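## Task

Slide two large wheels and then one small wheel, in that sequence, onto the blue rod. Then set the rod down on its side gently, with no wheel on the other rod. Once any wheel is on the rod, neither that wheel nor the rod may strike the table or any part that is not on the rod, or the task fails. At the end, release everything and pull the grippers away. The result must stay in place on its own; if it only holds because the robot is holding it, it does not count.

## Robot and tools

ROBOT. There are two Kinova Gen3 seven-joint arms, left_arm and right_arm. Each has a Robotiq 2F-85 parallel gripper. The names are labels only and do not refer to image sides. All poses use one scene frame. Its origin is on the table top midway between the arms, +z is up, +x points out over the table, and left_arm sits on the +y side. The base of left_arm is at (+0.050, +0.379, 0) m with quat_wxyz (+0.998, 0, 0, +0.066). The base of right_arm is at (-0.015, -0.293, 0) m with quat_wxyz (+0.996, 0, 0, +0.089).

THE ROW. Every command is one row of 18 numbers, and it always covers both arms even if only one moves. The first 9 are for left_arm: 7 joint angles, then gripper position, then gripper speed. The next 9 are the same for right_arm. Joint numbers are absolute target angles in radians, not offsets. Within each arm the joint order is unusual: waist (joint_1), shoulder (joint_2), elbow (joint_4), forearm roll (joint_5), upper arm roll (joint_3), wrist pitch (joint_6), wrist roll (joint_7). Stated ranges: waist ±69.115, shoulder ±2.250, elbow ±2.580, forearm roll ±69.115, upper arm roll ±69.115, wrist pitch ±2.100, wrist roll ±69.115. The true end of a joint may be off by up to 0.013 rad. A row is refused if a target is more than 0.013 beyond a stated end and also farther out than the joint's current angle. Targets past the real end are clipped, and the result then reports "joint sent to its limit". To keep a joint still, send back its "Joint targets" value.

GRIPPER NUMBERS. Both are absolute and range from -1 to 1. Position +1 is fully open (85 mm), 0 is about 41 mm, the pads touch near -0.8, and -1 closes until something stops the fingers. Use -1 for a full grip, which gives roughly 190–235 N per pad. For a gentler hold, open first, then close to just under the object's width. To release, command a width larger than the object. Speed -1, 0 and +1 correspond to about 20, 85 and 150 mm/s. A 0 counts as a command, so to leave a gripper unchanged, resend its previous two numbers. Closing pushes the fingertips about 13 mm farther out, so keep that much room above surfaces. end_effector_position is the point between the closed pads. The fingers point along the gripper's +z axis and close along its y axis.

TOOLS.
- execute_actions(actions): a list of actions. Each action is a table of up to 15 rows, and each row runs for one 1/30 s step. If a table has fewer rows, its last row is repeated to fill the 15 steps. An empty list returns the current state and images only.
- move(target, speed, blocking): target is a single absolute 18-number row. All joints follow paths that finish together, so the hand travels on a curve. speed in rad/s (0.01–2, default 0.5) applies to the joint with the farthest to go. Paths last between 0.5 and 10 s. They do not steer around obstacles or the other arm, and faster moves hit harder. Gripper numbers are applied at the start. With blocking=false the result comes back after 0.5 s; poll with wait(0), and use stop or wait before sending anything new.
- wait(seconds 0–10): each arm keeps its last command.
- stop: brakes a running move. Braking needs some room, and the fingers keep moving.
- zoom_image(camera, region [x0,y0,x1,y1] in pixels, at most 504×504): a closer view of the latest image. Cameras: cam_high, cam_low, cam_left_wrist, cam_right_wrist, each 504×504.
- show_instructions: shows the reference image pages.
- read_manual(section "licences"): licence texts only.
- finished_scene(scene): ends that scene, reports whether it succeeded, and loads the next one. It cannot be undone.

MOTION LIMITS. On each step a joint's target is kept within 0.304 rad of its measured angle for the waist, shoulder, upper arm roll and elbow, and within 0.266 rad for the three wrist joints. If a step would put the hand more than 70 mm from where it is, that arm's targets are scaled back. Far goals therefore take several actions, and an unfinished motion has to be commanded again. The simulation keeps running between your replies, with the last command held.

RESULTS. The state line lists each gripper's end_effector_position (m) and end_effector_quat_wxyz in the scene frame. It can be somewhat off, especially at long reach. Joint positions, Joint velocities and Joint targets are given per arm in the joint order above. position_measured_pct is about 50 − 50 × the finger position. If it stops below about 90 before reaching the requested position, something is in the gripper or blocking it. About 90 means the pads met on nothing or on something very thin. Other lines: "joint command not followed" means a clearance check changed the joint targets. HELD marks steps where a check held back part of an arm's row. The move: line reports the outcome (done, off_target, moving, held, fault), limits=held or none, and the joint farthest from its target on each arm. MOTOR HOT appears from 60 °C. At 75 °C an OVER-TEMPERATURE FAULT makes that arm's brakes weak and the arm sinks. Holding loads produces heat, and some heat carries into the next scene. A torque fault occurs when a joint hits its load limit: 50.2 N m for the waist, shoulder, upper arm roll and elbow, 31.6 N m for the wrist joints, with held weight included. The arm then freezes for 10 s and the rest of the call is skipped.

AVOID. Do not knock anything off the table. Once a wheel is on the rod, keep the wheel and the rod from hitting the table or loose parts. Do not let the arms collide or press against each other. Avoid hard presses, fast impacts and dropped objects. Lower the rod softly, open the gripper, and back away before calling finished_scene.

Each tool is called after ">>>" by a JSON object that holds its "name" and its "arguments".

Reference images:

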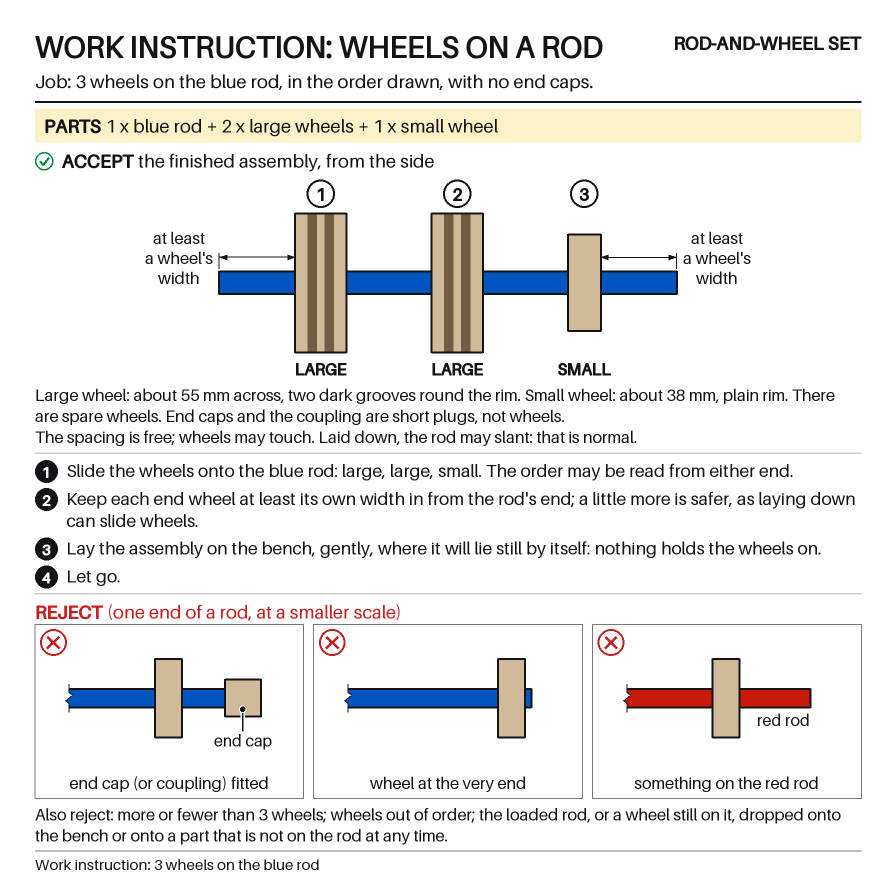

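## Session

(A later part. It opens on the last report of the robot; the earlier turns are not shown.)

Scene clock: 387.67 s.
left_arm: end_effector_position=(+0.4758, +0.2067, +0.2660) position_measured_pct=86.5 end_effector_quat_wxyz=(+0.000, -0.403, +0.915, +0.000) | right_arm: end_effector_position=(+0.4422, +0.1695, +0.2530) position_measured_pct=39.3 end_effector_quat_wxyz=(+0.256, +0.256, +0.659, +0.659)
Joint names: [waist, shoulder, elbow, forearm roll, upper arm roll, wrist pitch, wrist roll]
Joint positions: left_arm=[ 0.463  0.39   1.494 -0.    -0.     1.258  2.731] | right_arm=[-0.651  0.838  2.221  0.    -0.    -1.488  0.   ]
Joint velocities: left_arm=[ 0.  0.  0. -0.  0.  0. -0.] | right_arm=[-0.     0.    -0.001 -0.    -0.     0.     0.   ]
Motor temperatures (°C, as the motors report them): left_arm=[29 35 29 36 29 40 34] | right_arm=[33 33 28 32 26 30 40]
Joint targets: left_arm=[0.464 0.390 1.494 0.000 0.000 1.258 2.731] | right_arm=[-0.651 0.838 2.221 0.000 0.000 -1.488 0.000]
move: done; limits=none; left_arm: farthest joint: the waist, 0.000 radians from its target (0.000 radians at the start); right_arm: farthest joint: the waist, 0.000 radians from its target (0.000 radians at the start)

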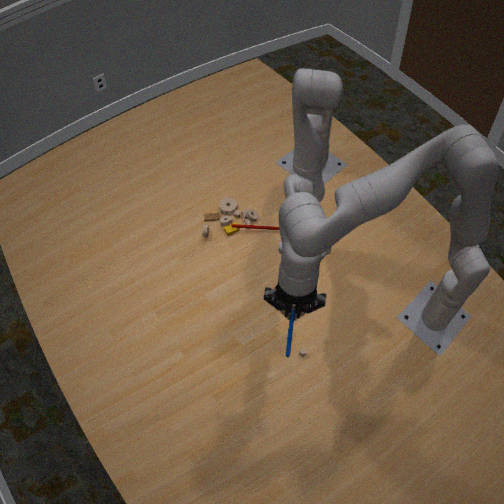

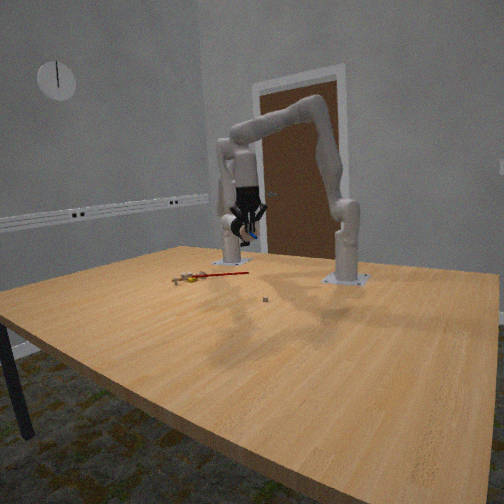

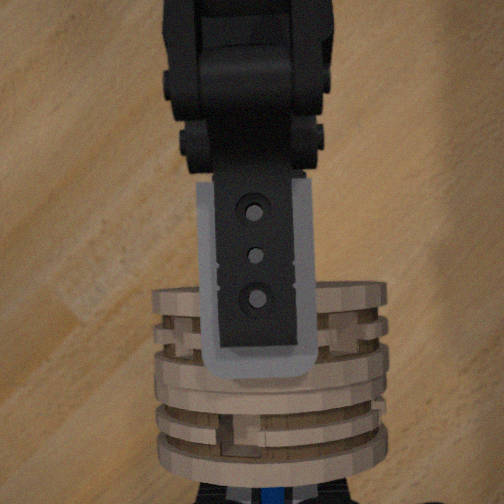

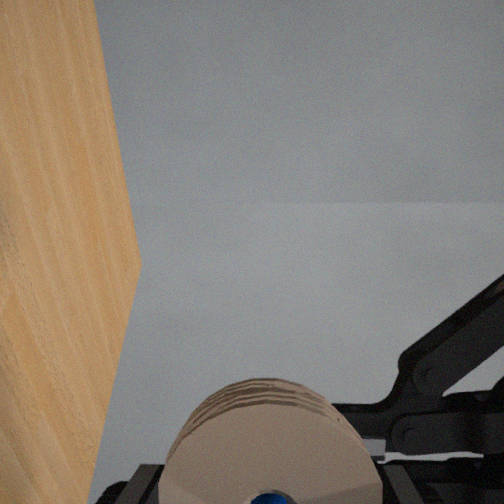

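>>> {"name": "execute_actions", "arguments": {"actions": [[[0.4635,0.3898,1.4936,0,0,1.2582,2.731,-1,-0.5,-0.6508,0.8379,2.2210,0,0,-1.4881,0,0.5,-0.5]],[[0.4635,0.3898,1.4936,0,0,1.2582,2.731,-1,-0.5,-0.6508,0.8379,2.2210,0,0,-1.4881,0,1,0]]]}}

>>> {"name": "move", "arguments": {"target": [0.4635,0.3898,1.4936,0,0,1.2582,2.731,-1,-0.5,-0.6508,0.8605,2.5066,0,0,-1.7963,0,1,0], "speed": 0.15}}

Scene clock: 391.13 s.
left_arm: end_effector_position=(+0.4756, +0.2066, +0.2658) position_measured_pct=86.5 end_effector_quat_wxyz=(-0.000, -0.403, +0.915, +0.000) | right_arm: end_effector_position=(+0.4422, +0.1695, +0.2530) position_measured_pct=0.0 end_effector_quat_wxyz=(+0.256, +0.256, +0.659, +0.659)
Joint names: [waist, shoulder, elbow, forearm roll, upper arm roll, wrist pitch, wrist roll]
Joint positions: left_arm=[ 0.463  0.39   1.494 -0.    -0.     1.258  2.731] | right_arm=[-0.651  0.838  2.221 -0.     0.    -1.488 -0.   ]
Joint velocities: left_arm=[-0.001  0.     0.001  0.002 -0.    -0.    -0.001] | right_arm=[-0. -0. -0. -0.  0.  0.  0.]
Motor temperatures (°C, as the motors report them): left_arm=[29 35 29 36 29 40 34] | right_arm=[33 33 28 32 26 30 40]
Joint targets: left_arm=[0.464 0.390 1.494 0.000 0.000 1.258 2.731] | right_arm=[-0.651 0.838 2.221 0.000 0.000 -1.488 0.000]
Step readings (joint positions; steps 1 to 15: 1st action; 16 to 30: 2nd action):
0: left_arm=[0.463 0.390 1.494 -0.000 -0.000 1.258 2.731] | right_arm=[-0.651 0.838 2.221 0.000 -0.000 -1.488 0.000]
1: left_arm=[0.463 0.390 1.494 -0.000 -0.000 1.258 2.731] | right_arm=[-0.651 0.838 2.221 0.000 -0.000 -1.488 0.000]
2: left_arm=[0.463 0.390 1.494 -0.000 -0.000 1.258 2.731] | right_arm=[-0.651 0.838 2.221 0.000 -0.000 -1.488 0.000]
4: left_arm=[0.463 0.390 1.494 -0.000 -0.000 1.258 2.731] | right_arm=[-0.651 0.838 2.221 0.000 -0.000 -1.488 0.000]
8: left_arm=[0.463 0.390 1.494 -0.000 -0.000 1.258 2.731] | right_arm=[-0.651 0.838 2.221 -0.000 0.000 -1.488 -0.000]
15: left_arm=[0.463 0.390 1.494 -0.000 -0.000 1.258 2.731] | right_arm=[-0.651 0.838 2.221 -0.000 -0.000 -1.488 0.000]
16: left_arm=[0.463 0.390 1.494 -0.000 -0.000 1.258 2.731] | right_arm=[-0.651 0.838 2.221 -0.000 -0.000 -1.488 -0.000]
17: left_arm=[0.463 0.390 1.494 -0.000 -0.000 1.258 2.731] | right_arm=[-0.651 0.838 2.221 -0.000 -0.000 -1.488 0.000]
19: left_arm=[0.463 0.390 1.494 -0.000 -0.000 1.258 2.731] | right_arm=[-0.651 0.838 2.221 -0.000 -0.000 -1.488 0.000]
23: left_arm=[0.463 0.390 1.494 -0.000 -0.000 1.258 2.731] | right_arm=[-0.651 0.838 2.221 -0.000 0.000 -1.488 -0.000]
30: Joint positions above

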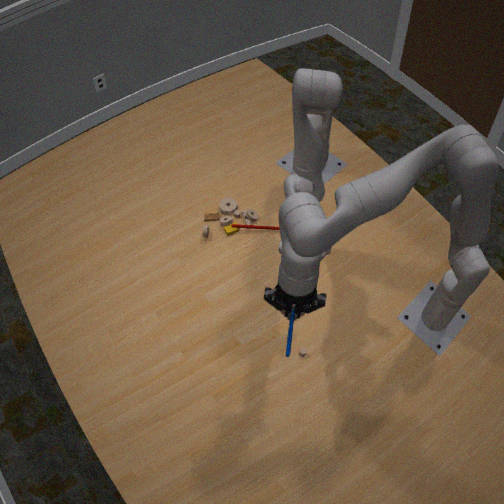

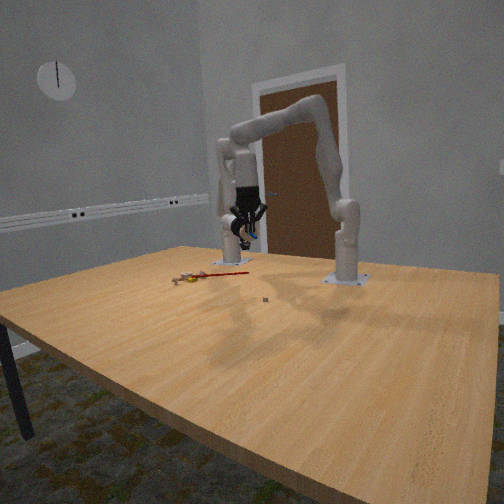

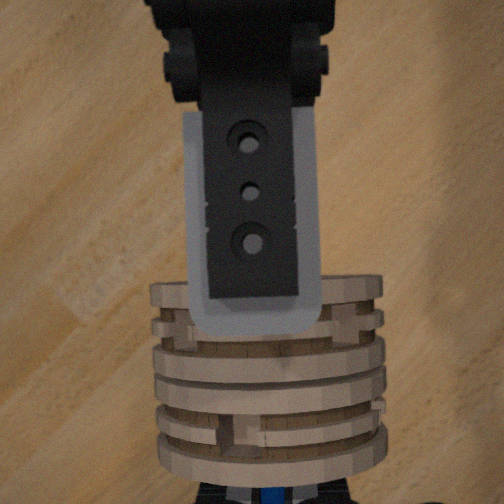

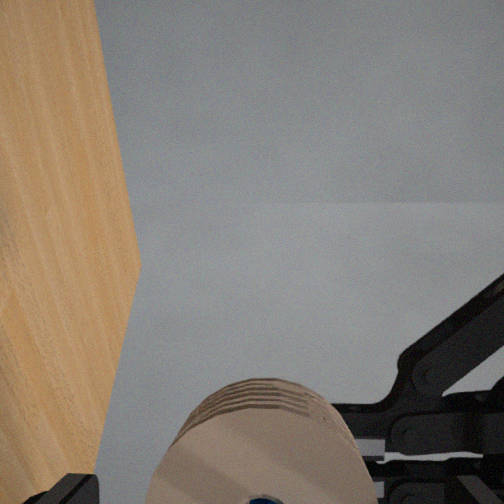

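Scene clock: 393.53 s.
left_arm: end_effector_position=(+0.4756, +0.2066, +0.2658) position_measured_pct=86.5 end_effector_quat_wxyz=(-0.000, -0.403, +0.915, +0.000) | right_arm: end_effector_position=(+0.3815, +0.1031, +0.2528) position_measured_pct=0.0 end_effector_quat_wxyz=(+0.256, +0.256, +0.659, +0.659)
Joint names: [waist, shoulder, elbow, forearm roll, upper arm roll, wrist pitch, wrist roll]
Joint positions: left_arm=[ 0.464  0.39   1.494 -0.    -0.     1.258  2.731] | right_arm=[-0.651  0.86   2.507  0.     0.    -1.796  0.   ]
Joint velocities: left_arm=[ 0.  0. -0. -0.  0. -0.  0.] | right_arm=[ 0.     0.     0.001 -0.     0.    -0.    -0.   ]
Motor temperatures (°C, as the motors report them): left_arm=[29 35 29 36 29 40 34] | right_arm=[33 33 28 32 26 30 40]
Joint targets: left_arm=[0.464 0.390 1.494 0.000 0.000 1.258 2.731] | right_arm=[-0.651 0.861 2.507 0.000 0.000 -1.796 0.000]
move: done; limits=none; left_arm: farthest joint: the waist, 0.000 radians from its target (0.000 radians at the start); right_arm: farthest joint: the waist, 0.000 radians from its target (0.000 radians at the start)

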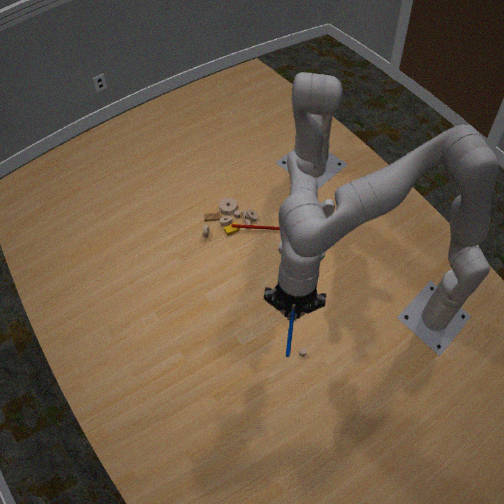

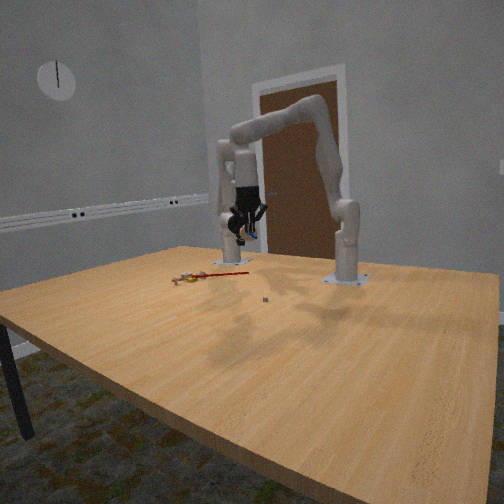

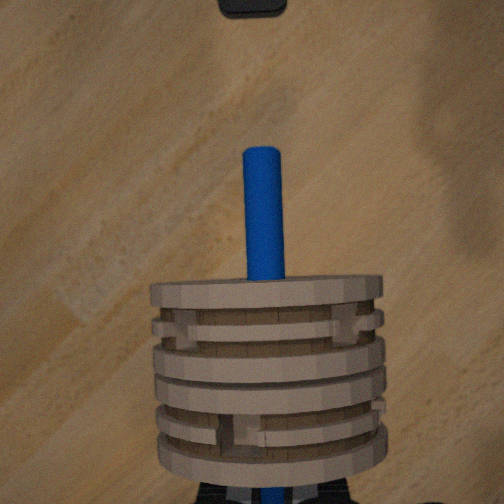

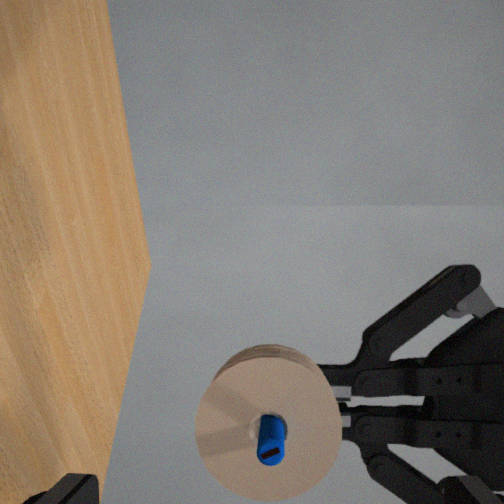

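>>> {"name": "move", "arguments": {"target": [0.4635,0.3898,1.4936,0,0,1.2582,2.731,-1,-0.5,-0.0081,0.3693,1.9581,0,0,0.8142,0,1,0], "speed": 0.8}}

Scene clock: 406.30 s.
left_arm: end_effector_position=(+0.4756, +0.2066, +0.2658) position_measured_pct=86.5 end_effector_quat_wxyz=(-0.000, -0.403, +0.915, +0.000) | right_arm: end_effector_position=(+0.3634, -0.2468, +0.1500) position_measured_pct=0.0 end_effector_quat_wxyz=(-0.000, +0.638, +0.770, -0.000)
Joint names: [waist, shoulder, elbow, forearm roll, upper arm roll, wrist pitch, wrist roll]
Joint positions: left_arm=[ 0.463  0.39   1.494 -0.    -0.     1.258  2.731] | right_arm=[-0.008  0.369  1.958  0.     0.     0.814 -0.   ]
Joint velocities: left_arm=[-0.001  0.     0.    -0.001 -0.    -0.001  0.   ] | right_arm=[ 0.003 -0.002 -0.001 -0.    -0.     0.     0.   ]
Motor temperatures (°C, as the motors report them): left_arm=[29 35 29 36 29 40 34] | right_arm=[33 33 28 32 26 30 40]
Joint targets: left_arm=[0.464 0.390 1.494 0.000 0.000 1.258 2.731] | right_arm=[-0.008 0.369 1.958 0.000 0.000 0.814 0.000]
move: done; limits=none; left_arm: farthest joint: the waist, 0.000 radians from its target (0.000 radians at the start); right_arm: farthest joint: the waist, 0.000 radians from its target (0.643 radians at the start)

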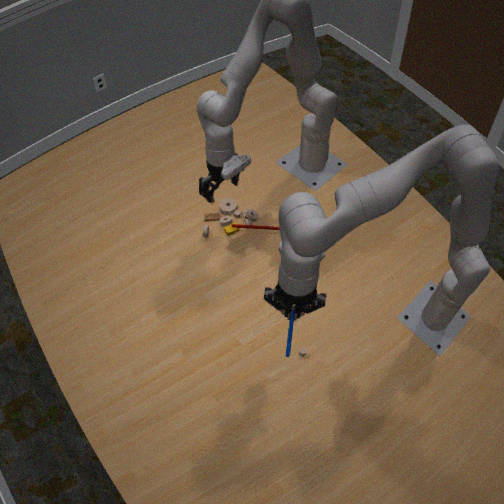

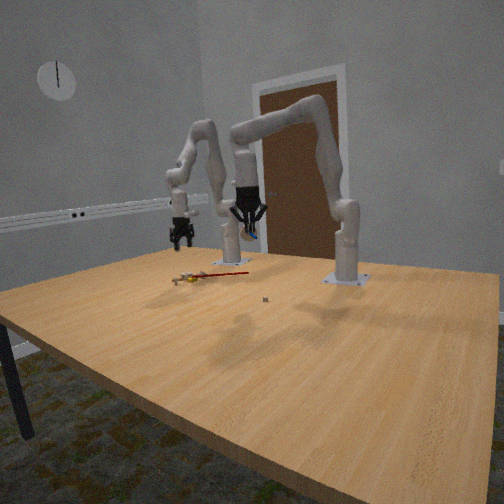

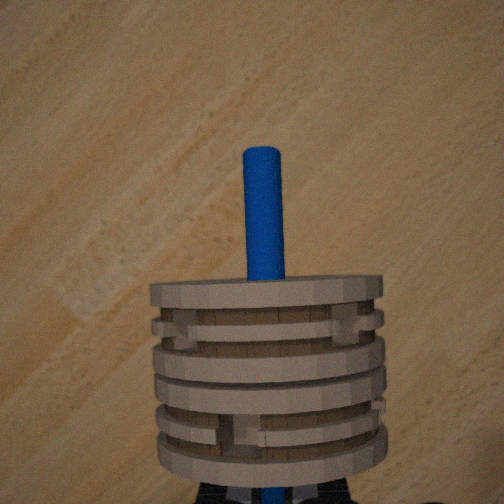

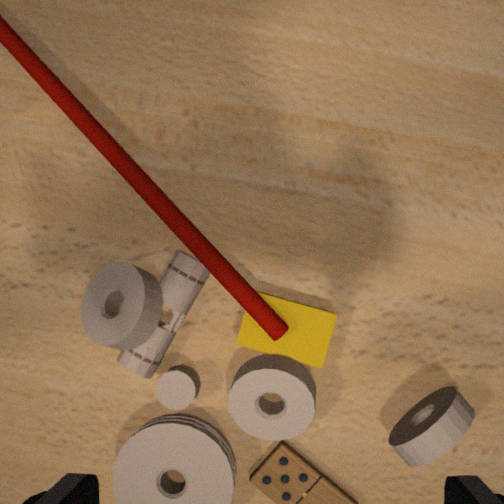

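>>> {"name": "move", "arguments": {"target": [0.4635,0.3898,1.4936,0,0,1.2582,2.731,-1,-0.5,-0.0081,0.5755,2.0705,0,0,0.4956,0,0.2,0], "speed": 0.4}}

Scene clock: 414.53 s.
left_arm: end_effector_position=(+0.4756, +0.2066, +0.2658) position_measured_pct=86.5 end_effector_quat_wxyz=(-0.000, -0.403, +0.915, +0.000) | right_arm: end_effector_position=(+0.3616, -0.2473, +0.0501) position_measured_pct=40.1 end_effector_quat_wxyz=(+0.000, +0.638, +0.770, +0.000)
Joint names: [waist, shoulder, elbow, forearm roll, upper arm roll, wrist pitch, wrist roll]
Joint positions: left_arm=[ 0.464  0.39   1.494 -0.    -0.     1.258  2.731] | right_arm=[-0.008  0.575  2.071  0.    -0.     0.496  0.   ]
Joint velocities: left_arm=[ 0.001 -0.     0.001 -0.    -0.     0.    -0.   ] | right_arm=[ 0.     0.003  0.    -0.    -0.    -0.     0.   ]
Motor temperatures (°C, as the motors report them): left_arm=[29 35 29 36 29 40 34] | right_arm=[33 33 28 32 26 30 40]
Joint targets: left_arm=[0.464 0.390 1.494 0.000 0.000 1.258 2.731] | right_arm=[-0.008 0.576 2.071 0.000 0.000 0.496 0.000]
move: done; limits=none; left_arm: farthest joint: the waist, 0.000 radians from its target (0.000 radians at the start); right_arm: farthest joint: the waist, 0.000 radians from its target (0.000 radians at the start)

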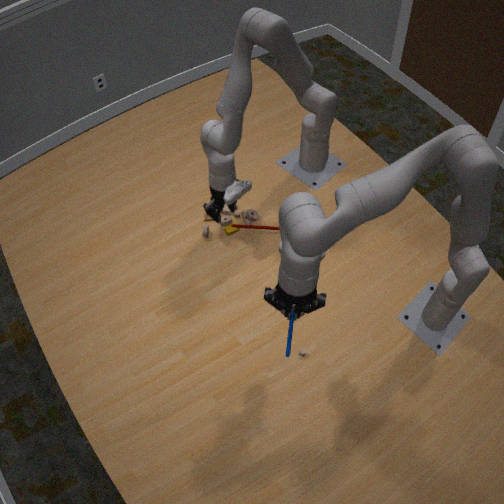

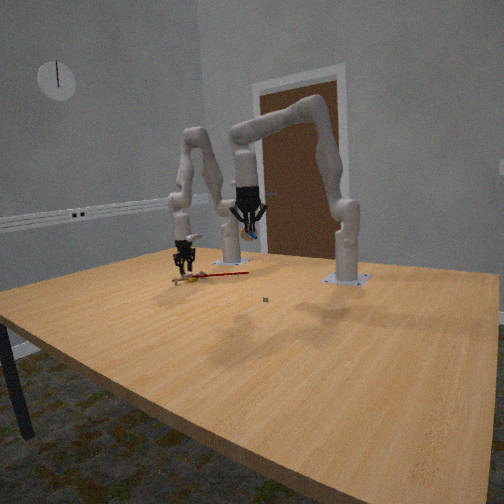

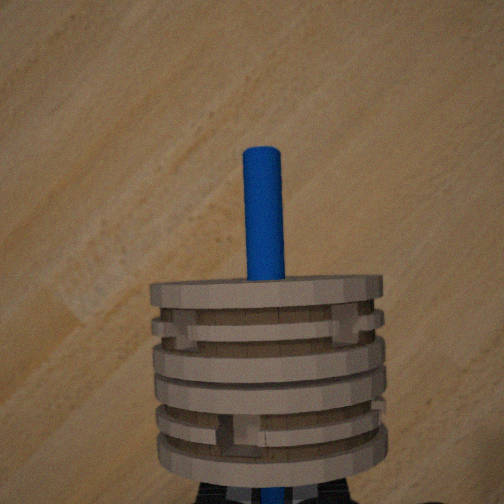

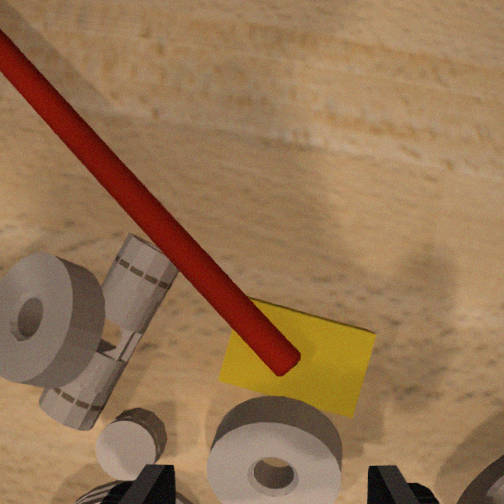

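>>> {"name": "zoom_image", "arguments": {"camera": "cam_right_wrist", "region": [120,344,420,504]}}

Region (120, 344, 420, 504) of cam_right_wrist's 504x504 image, scaled by 1.680; it fills the top 269 rows of this view, and the rest is white.

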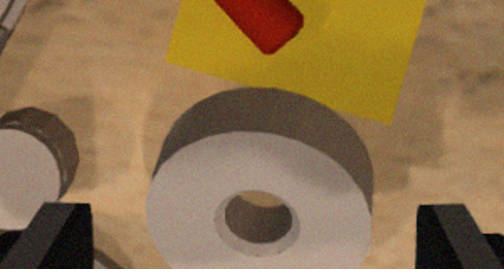

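>>> {"name": "move", "arguments": {"target": [0.4635,0.3898,1.4936,0,0,1.2582,2.731,-1,-0.5,-0.0081,0.6439,2.0856,0,0,0.4121,0,0.2,0], "speed": 0.15}}

>>> {"name": "execute_actions", "arguments": {"actions": [[[0.4635,0.3898,1.4936,0,0,1.2582,2.731,-1,-0.5,-0.0081,0.6439,2.0856,0,0,0.4121,0,-1,-0.5]],[[0.4635,0.3898,1.4936,0,0,1.2582,2.731,-1,-0.5,-0.0081,0.6439,2.0856,0,0,0.4121,0,-1,-0.5]]]}}

Scene clock: 429.60 s.
left_arm: end_effector_position=(+0.4756, +0.2066, +0.2658) position_measured_pct=86.5 end_effector_quat_wxyz=(-0.000, -0.403, +0.915, +0.000) | right_arm: end_effector_position=(+0.3686, -0.2474, +0.0267) position_measured_pct=40.1 end_effector_quat_wxyz=(+0.007, +0.639, +0.769, +0.007)
Joint names: [waist, shoulder, elbow, forearm roll, upper arm roll, wrist pitch, wrist roll]
Joint positions: left_arm=[ 0.463  0.39   1.494 -0.    -0.     1.258  2.731] | right_arm=[-0.007  0.634  2.08   0.001  0.002  0.41   0.   ]
Joint velocities: left_arm=[-0.    -0.001  0.     0.001 -0.     0.    -0.   ] | right_arm=[ 0.     0.002 -0.001  0.     0.    -0.002  0.   ]
Motor temperatures (°C, as the motors report them): left_arm=[29 35 29 36 29 40 34] | right_arm=[33 33 28 32 26 30 40]
Joint targets: left_arm=[0.464 0.390 1.494 0.000 0.000 1.258 2.731] | right_arm=[-0.008 0.644 2.086 0.000 0.000 0.412 0.000]
move: done; limits=none; left_arm: farthest joint: the waist, 0.000 radians from its target (0.000 radians at the start); right_arm: farthest joint: the shoulder, 0.010 radians from its target (0.068 radians at the start)

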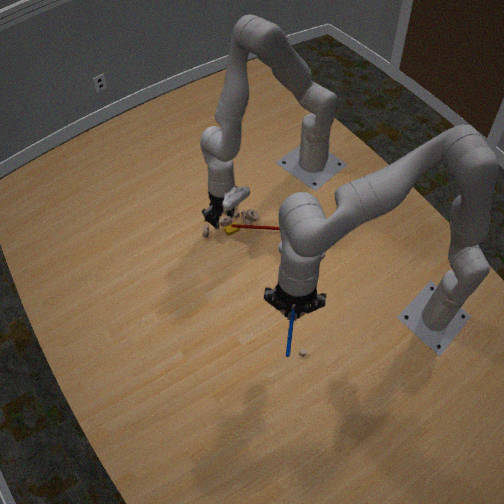

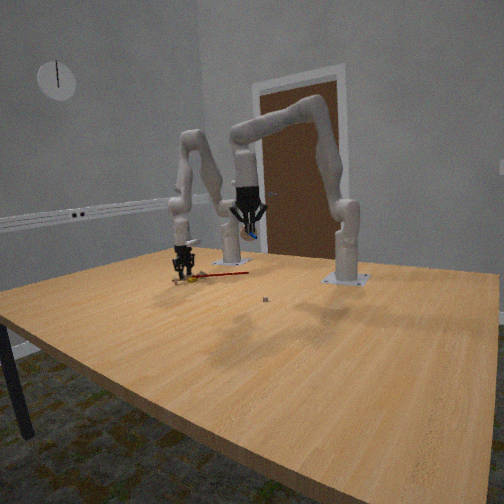

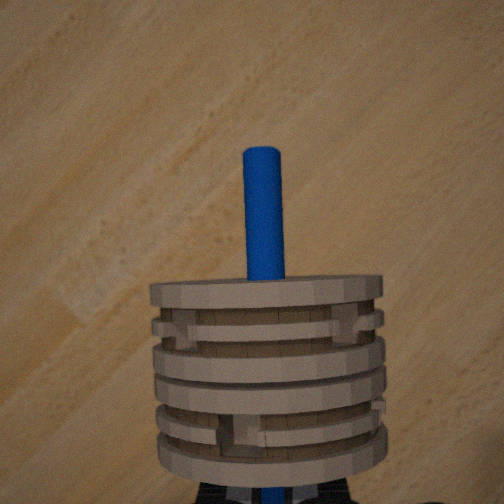

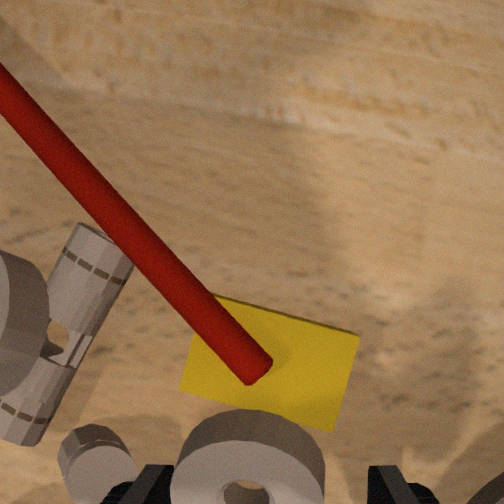

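Scene clock: 430.60 s.
left_arm: end_effector_position=(+0.4756, +0.2066, +0.2658) position_measured_pct=86.5 end_effector_quat_wxyz=(-0.000, -0.403, +0.915, +0.000) | right_arm: end_effector_position=(+0.3620, -0.2472, +0.0231) position_measured_pct=56.7 end_effector_quat_wxyz=(+0.001, +0.638, +0.770, +0.001)
Joint names: [waist, shoulder, elbow, forearm roll, upper arm roll, wrist pitch, wrist roll]
Joint positions: left_arm=[ 0.463  0.39   1.494 -0.    -0.     1.258  2.731] | right_arm=[-0.008  0.641  2.086  0.     0.     0.413 -0.   ]
Joint velocities: left_arm=[ 0.    -0.     0.    -0.    -0.     0.001  0.   ] | right_arm=[-0.     0.     0.001  0.001 -0.    -0.     0.   ]
Motor temperatures (°C, as the motors report them): left_arm=[29 35 29 36 29 40 34] | right_arm=[33 33 28 32 26 30 40]
Joint targets: left_arm=[0.464 0.390 1.494 0.000 0.000 1.258 2.731] | right_arm=[-0.008 0.644 2.086 0.000 0.000 0.412 0.000]
Step readings (joint positions; steps 1 to 15: 1st action; 16 to 30: 2nd action):
0: left_arm=[0.463 0.390 1.494 -0.000 -0.000 1.258 2.731] | right_arm=[-0.007 0.634 2.080 0.001 0.002 0.410 0.000]
1: left_arm=[0.464 0.390 1.494 -0.000 -0.000 1.258 2.731] | right_arm=[-0.007 0.634 2.079 0.001 0.002 0.410 0.000]
2: left_arm=[0.463 0.390 1.494 -0.000 -0.000 1.258 2.731] | right_arm=[-0.007 0.634 2.079 0.001 0.002 0.410 0.000]
4: left_arm=[0.463 0.390 1.494 -0.000 -0.000 1.258 2.731] | right_arm=[-0.007 0.636 2.081 0.000 0.001 0.410 0.000]
8: left_arm=[0.463 0.390 1.494 -0.000 -0.000 1.258 2.731] | right_arm=[-0.008 0.642 2.085 -0.000 -0.000 0.412 0.000]
15: left_arm=[0.464 0.390 1.494 -0.000 -0.000 1.258 2.731] | right_arm=[-0.008 0.641 2.085 0.000 0.000 0.413 -0.000]
16: left_arm=[0.464 0.390 1.494 -0.000 -0.000 1.258 2.731] | right_arm=[-0.008 0.641 2.085 0.000 0.000 0.413 -0.000]
17: left_arm=[0.463 0.390 1.494 -0.000 -0.000 1.258 2.731] | right_arm=[-0.008 0.641 2.086 0.000 0.000 0.413 -0.000]
19: left_arm=[0.463 0.390 1.494 -0.000 -0.000 1.258 2.731] | right_arm=[-0.008 0.641 2.086 0.000 0.000 0.413 -0.000]
23: left_arm=[0.464 0.390 1.494 -0.000 -0.000 1.258 2.731] | right_arm=[-0.008 0.641 2.086 0.000 0.000 0.413 -0.000]
30: Joint positions above

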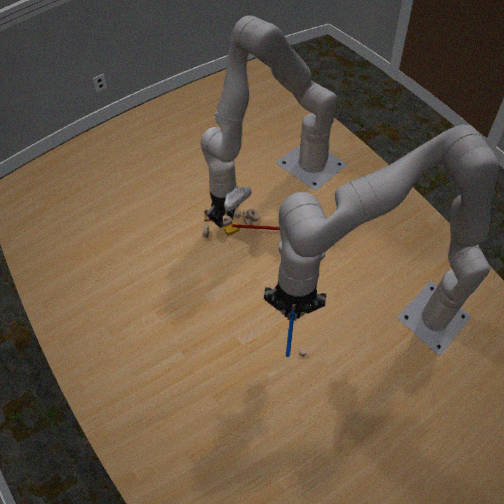

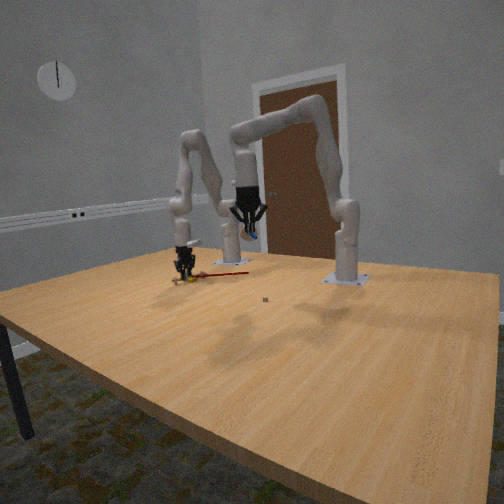

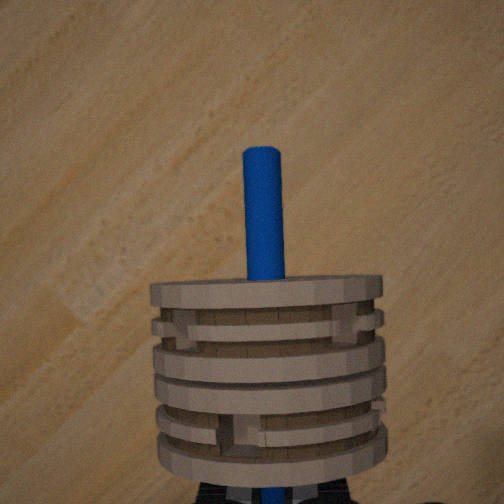

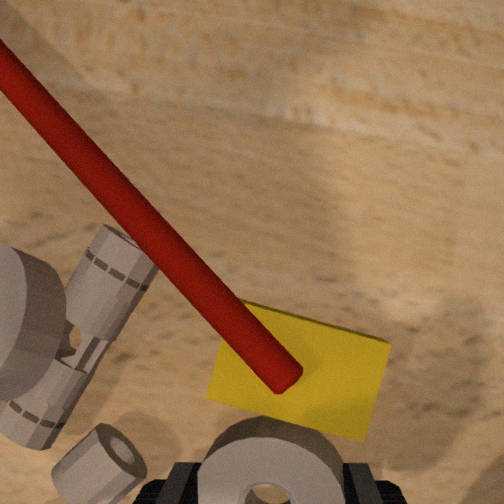

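>>> {"name": "move", "arguments": {"target": [0.4635,0.3898,1.4936,0,0,1.2582,2.731,-1,-0.5,-0.0081,0.5755,2.0705,0,0,0.4956,0,-1,-0.5], "speed": 0.2}}

>>> {"name": "zoom_image", "arguments": {"camera": "cam_right_wrist", "region": [120,344,420,504]}}

Scene clock: 433.70 s.
left_arm: end_effector_position=(+0.4756, +0.2066, +0.2658) position_measured_pct=86.5 end_effector_quat_wxyz=(-0.000, -0.403, +0.915, +0.000) | right_arm: end_effector_position=(+0.3615, -0.2473, +0.0499) position_measured_pct=56.7 end_effector_quat_wxyz=(-0.000, +0.638, +0.770, -0.000)
Joint names: [waist, shoulder, elbow, forearm roll, upper arm roll, wrist pitch, wrist roll]
Joint positions: left_arm=[ 0.464  0.39   1.494 -0.    -0.     1.258  2.731] | right_arm=[-0.008  0.576  2.07  -0.     0.     0.496  0.   ]
Joint velocities: left_arm=[ 0.001  0.001 -0.     0.001  0.001 -0.     0.   ] | right_arm=[-0.    -0.003  0.002 -0.     0.     0.     0.   ]
Motor temperatures (°C, as the motors report them): left_arm=[29 35 29 36 29 40 34] | right_arm=[33 33 28 32 26 30 40]
Joint targets: left_arm=[0.464 0.390 1.494 0.000 0.000 1.258 2.731] | right_arm=[-0.008 0.576 2.071 0.000 0.000 0.496 0.000]
move: done; limits=none; left_arm: farthest joint: the waist, 0.000 radians from its target (0.000 radians at the start); right_arm: farthest joint: the waist, 0.000 radians from its target (0.000 radians at the start)

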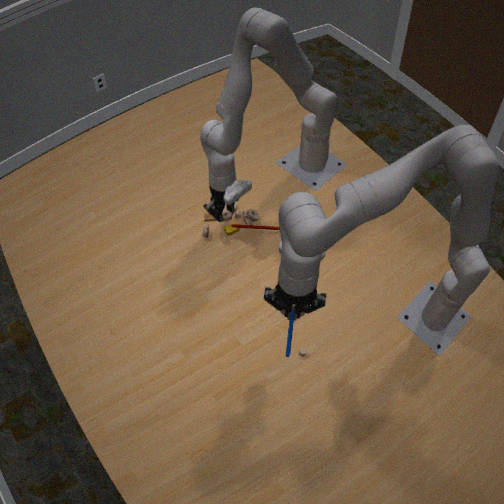

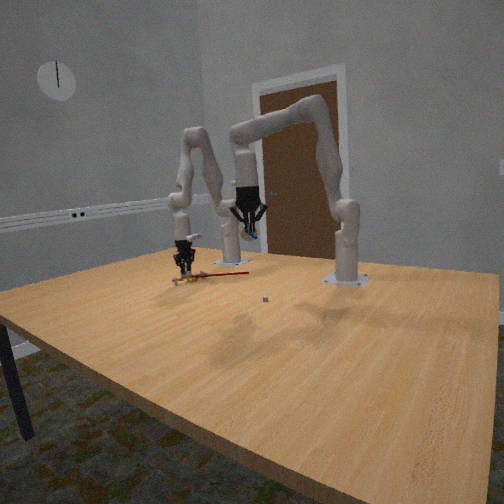

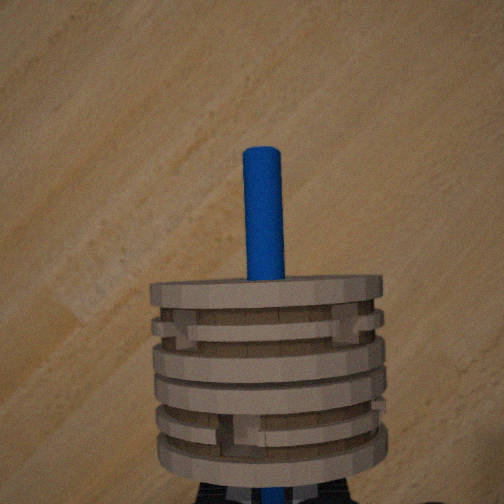

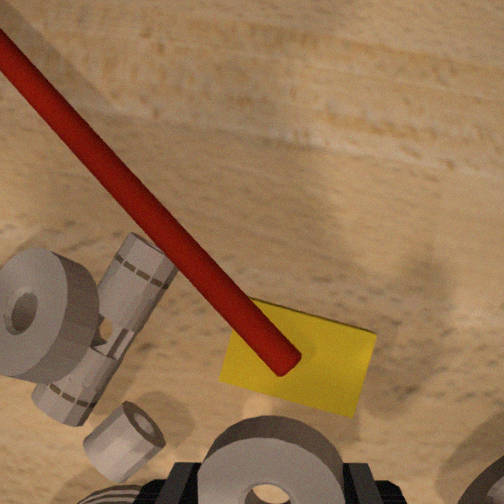

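Region (120, 344, 420, 504) of cam_right_wrist's 504x504 image, scaled by 1.680; it fills the top 269 rows of this view, and the rest is white.

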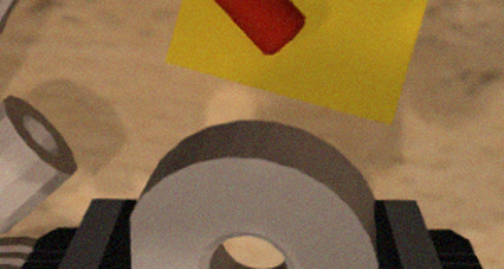

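>>> {"name": "move", "arguments": {"target": [0.4635,0.3898,1.4936,0,0,1.2582,2.731,-1,-0.5,-0.1661,0.5318,1.7972,0,0,0.8126,0,-1,-0.5], "speed": 0.4}}

>>> {"name": "move", "arguments": {"target": [0.4635,0.3898,1.4936,0,0,1.2582,2.731,-1,-0.5,-0.1661,0.7174,1.8717,0,0,0.5525,0,-1,-0.5], "speed": 0.25}}

Scene clock: 442.47 s.
left_arm: end_effector_position=(+0.4756, +0.2066, +0.2658) position_measured_pct=86.5 end_effector_quat_wxyz=(-0.000, -0.403, +0.915, +0.000) | right_arm: end_effector_position=(+0.4090, -0.1674, +0.1200) position_measured_pct=56.7 end_effector_quat_wxyz=(-0.000, +0.575, +0.818, +0.000)
Joint names: [waist, shoulder, elbow, forearm roll, upper arm roll, wrist pitch, wrist roll]
Joint positions: left_arm=[ 0.464  0.39   1.494 -0.    -0.     1.258  2.731] | right_arm=[-0.166  0.532  1.797 -0.    -0.     0.813  0.   ]
Joint velocities: left_arm=[-0.001 -0.001  0.     0.001 -0.     0.    -0.   ] | right_arm=[-0.003 -0.    -0.002 -0.     0.     0.    -0.   ]
Motor temperatures (°C, as the motors report them): left_arm=[29 35 29 36 29 40 34] | right_arm=[33 33 28 32 26 30 40]
Joint targets: left_arm=[0.464 0.390 1.494 0.000 0.000 1.258 2.731] | right_arm=[-0.166 0.532 1.797 0.000 0.000 0.813 0.000]
move: done; limits=none; left_arm: farthest joint: the waist, 0.000 radians from its target (0.000 radians at the start); right_arm: farthest joint: the waist, 0.000 radians from its target (0.158 radians at the start)

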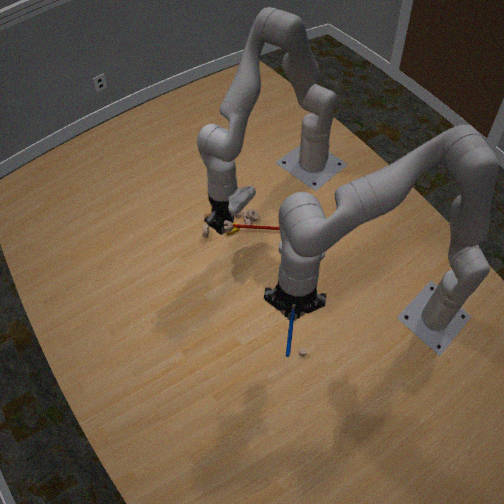

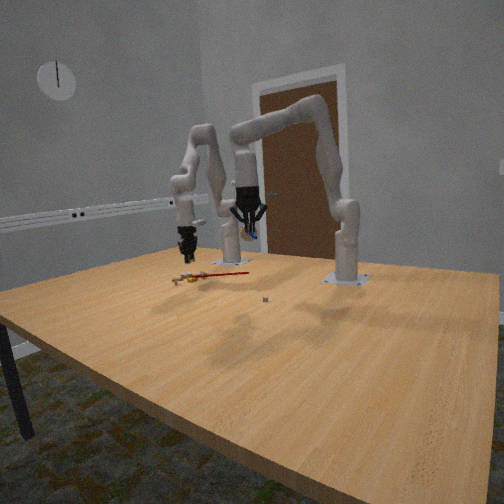

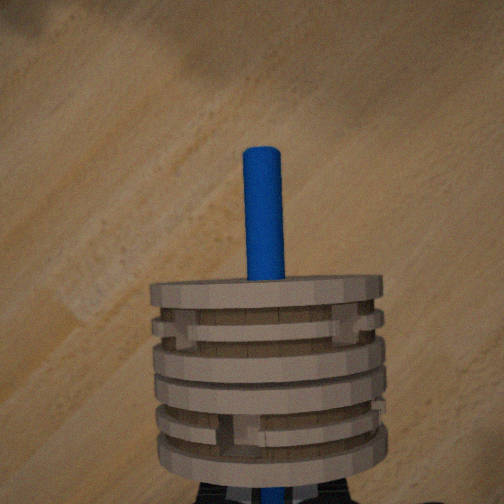

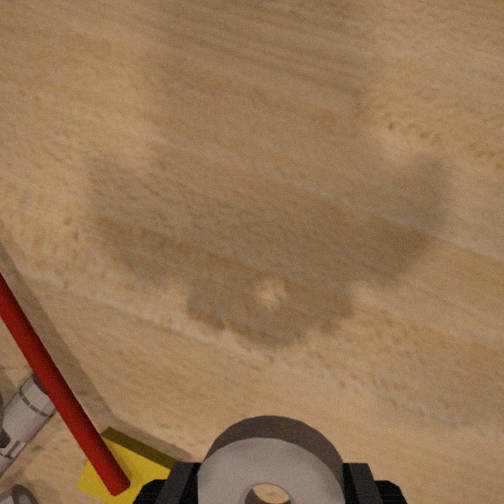

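Scene clock: 443.87 s.
left_arm: end_effector_position=(+0.4756, +0.2066, +0.2658) position_measured_pct=86.5 end_effector_quat_wxyz=(-0.000, -0.403, +0.915, +0.000) | right_arm: end_effector_position=(+0.4093, -0.1672, +0.0235) position_measured_pct=56.7 end_effector_quat_wxyz=(+0.000, +0.575, +0.818, +0.000)
Joint names: [waist, shoulder, elbow, forearm roll, upper arm roll, wrist pitch, wrist roll]
Joint positions: left_arm=[ 0.464  0.39   1.494 -0.    -0.     1.258  2.731] | right_arm=[-0.166  0.716  1.872 -0.    -0.     0.553 -0.   ]
Joint velocities: left_arm=[ 0.001  0.001 -0.    -0.     0.    -0.001  0.   ] | right_arm=[-0.     0.     0.001 -0.001  0.     0.     0.   ]
Motor temperatures (°C, as the motors report them): left_arm=[29 35 29 36 29 40 34] | right_arm=[33 33 28 32 26 30 40]
Joint targets: left_arm=[0.464 0.390 1.494 0.000 0.000 1.258 2.731] | right_arm=[-0.166 0.717 1.872 0.000 0.000 0.552 0.000]
move: done; limits=none; left_arm: farthest joint: the waist, 0.000 radians from its target (0.000 radians at the start); right_arm: farthest joint: the shoulder, 0.001 radians from its target (0.186 radians at the start)

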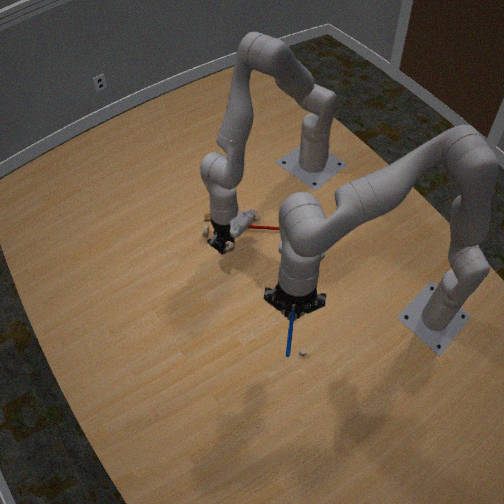

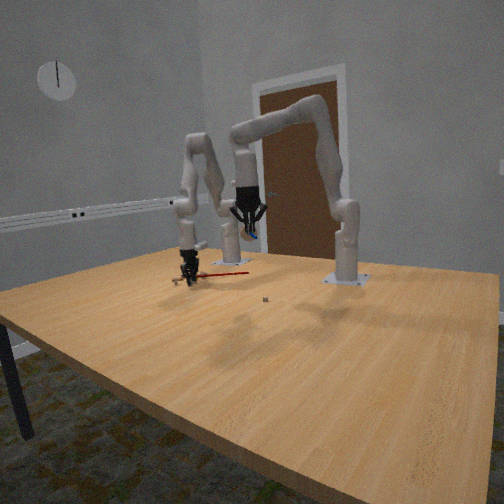

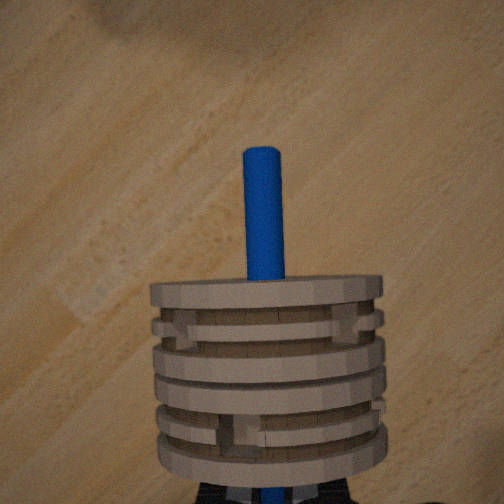

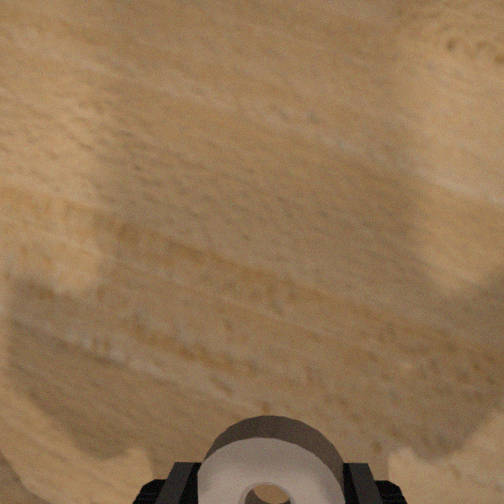

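Release, and regrasp.

>>> {"name": "execute_actions", "arguments": {"actions": [[[0.4635,0.3898,1.4936,0,0,1.2582,2.731,-1,-0.5,-0.1661,0.7174,1.8717,0,0,0.5525,0,0.2,-0.5]],[[0.4635,0.3898,1.4936,0,0,1.2582,2.731,-1,-0.5,-0.1661,0.7174,1.8717,0,0,0.5525,0,0.2,-0.5]]]}}

Scene clock: 446.40 s.
left_arm: end_effector_position=(+0.4756, +0.2066, +0.2658) position_measured_pct=86.5 end_effector_quat_wxyz=(-0.000, -0.403, +0.915, +0.000) | right_arm: end_effector_position=(+0.4090, -0.1673, +0.0230) position_measured_pct=40.1 end_effector_quat_wxyz=(-0.000, +0.575, +0.818, -0.000)
Joint names: [waist, shoulder, elbow, forearm roll, upper arm roll, wrist pitch, wrist roll]
Joint positions: left_arm=[ 0.463  0.39   1.494 -0.    -0.     1.258  2.731] | right_arm=[-0.166  0.717  1.872 -0.     0.     0.552 -0.   ]
Joint velocities: left_arm=[ 0.     0.001  0.     0.001 -0.001 -0.001 -0.   ] | right_arm=[-0. -0. -0. -0.  0. -0.  0.]
Motor temperatures (°C, as the motors report them): left_arm=[29 35 29 36 29 40 34] | right_arm=[33 33 28 32 26 30 40]
Joint targets: left_arm=[0.464 0.390 1.494 0.000 0.000 1.258 2.731] | right_arm=[-0.166 0.717 1.872 0.000 0.000 0.552 0.000]
Step readings (joint positions; steps 1 to 15: 1st action; 16 to 30: 2nd action):
0: left_arm=[0.463 0.390 1.494 -0.000 -0.000 1.258 2.731] | right_arm=[-0.166 0.716 1.872 -0.000 -0.000 0.553 -0.000]
1: left_arm=[0.463 0.390 1.494 -0.000 -0.000 1.258 2.731] | right_arm=[-0.166 0.716 1.872 -0.000 -0.000 0.553 -0.000]
2: left_arm=[0.464 0.390 1.494 -0.000 -0.000 1.258 2.731] | right_arm=[-0.166 0.716 1.872 0.000 0.000 0.553 -0.000]
4: left_arm=[0.464 0.390 1.494 -0.000 -0.000 1.258 2.731] | right_arm=[-0.166 0.717 1.872 0.000 0.000 0.553 -0.000]
8: left_arm=[0.463 0.390 1.494 -0.000 -0.000 1.258 2.731] | right_arm=[-0.166 0.717 1.872 0.000 -0.000 0.553 -0.000]
15: left_arm=[0.464 0.390 1.494 -0.000 -0.000 1.258 2.731] | right_arm=[-0.166 0.717 1.872 0.000 0.000 0.552 -0.000]
16: left_arm=[0.463 0.390 1.494 -0.000 -0.000 1.258 2.731] | right_arm=[-0.166 0.717 1.872 -0.000 0.000 0.552 0.000]
17: left_arm=[0.464 0.390 1.494 -0.000 -0.000 1.258 2.731] | right_arm=[-0.166 0.717 1.872 0.000 0.000 0.552 0.000]
19: left_arm=[0.464 0.390 1.494 -0.000 -0.000 1.258 2.731] | right_arm=[-0.166 0.717 1.872 0.000 0.000 0.552 -0.000]
23: left_arm=[0.463 0.390 1.494 -0.000 -0.000 1.258 2.731] | right_arm=[-0.166 0.717 1.872 0.000 0.000 0.552 0.000]
30: Joint positions above

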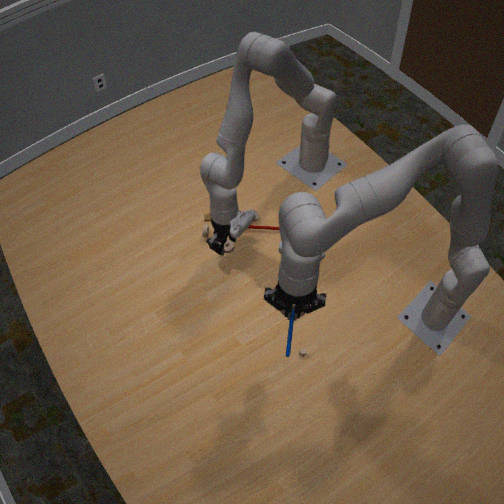

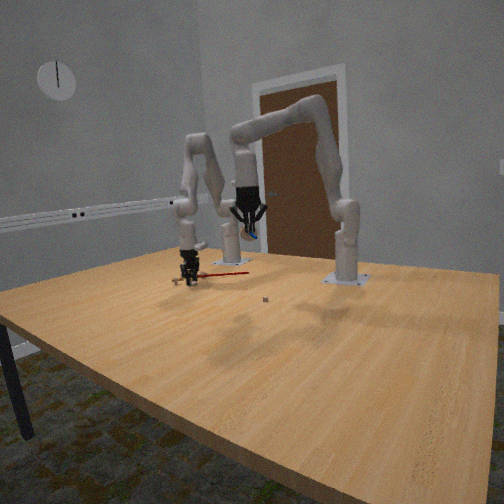

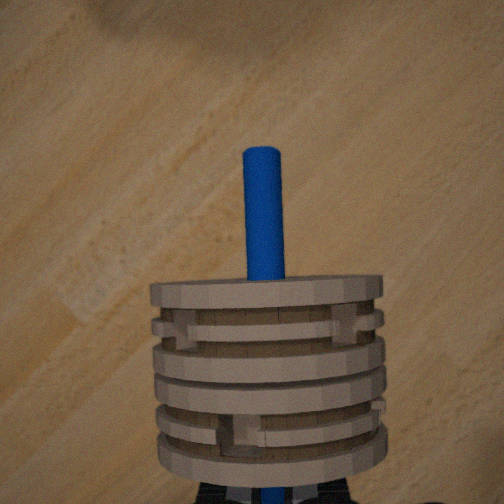

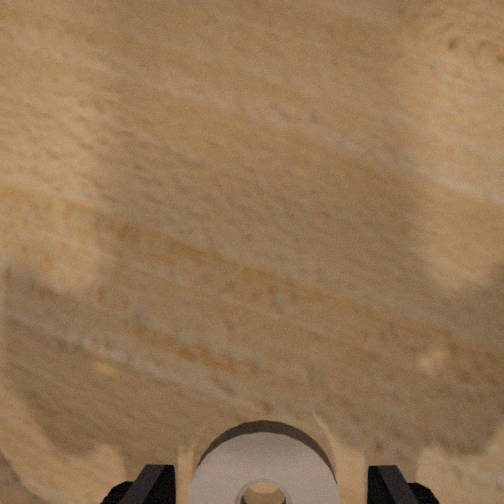

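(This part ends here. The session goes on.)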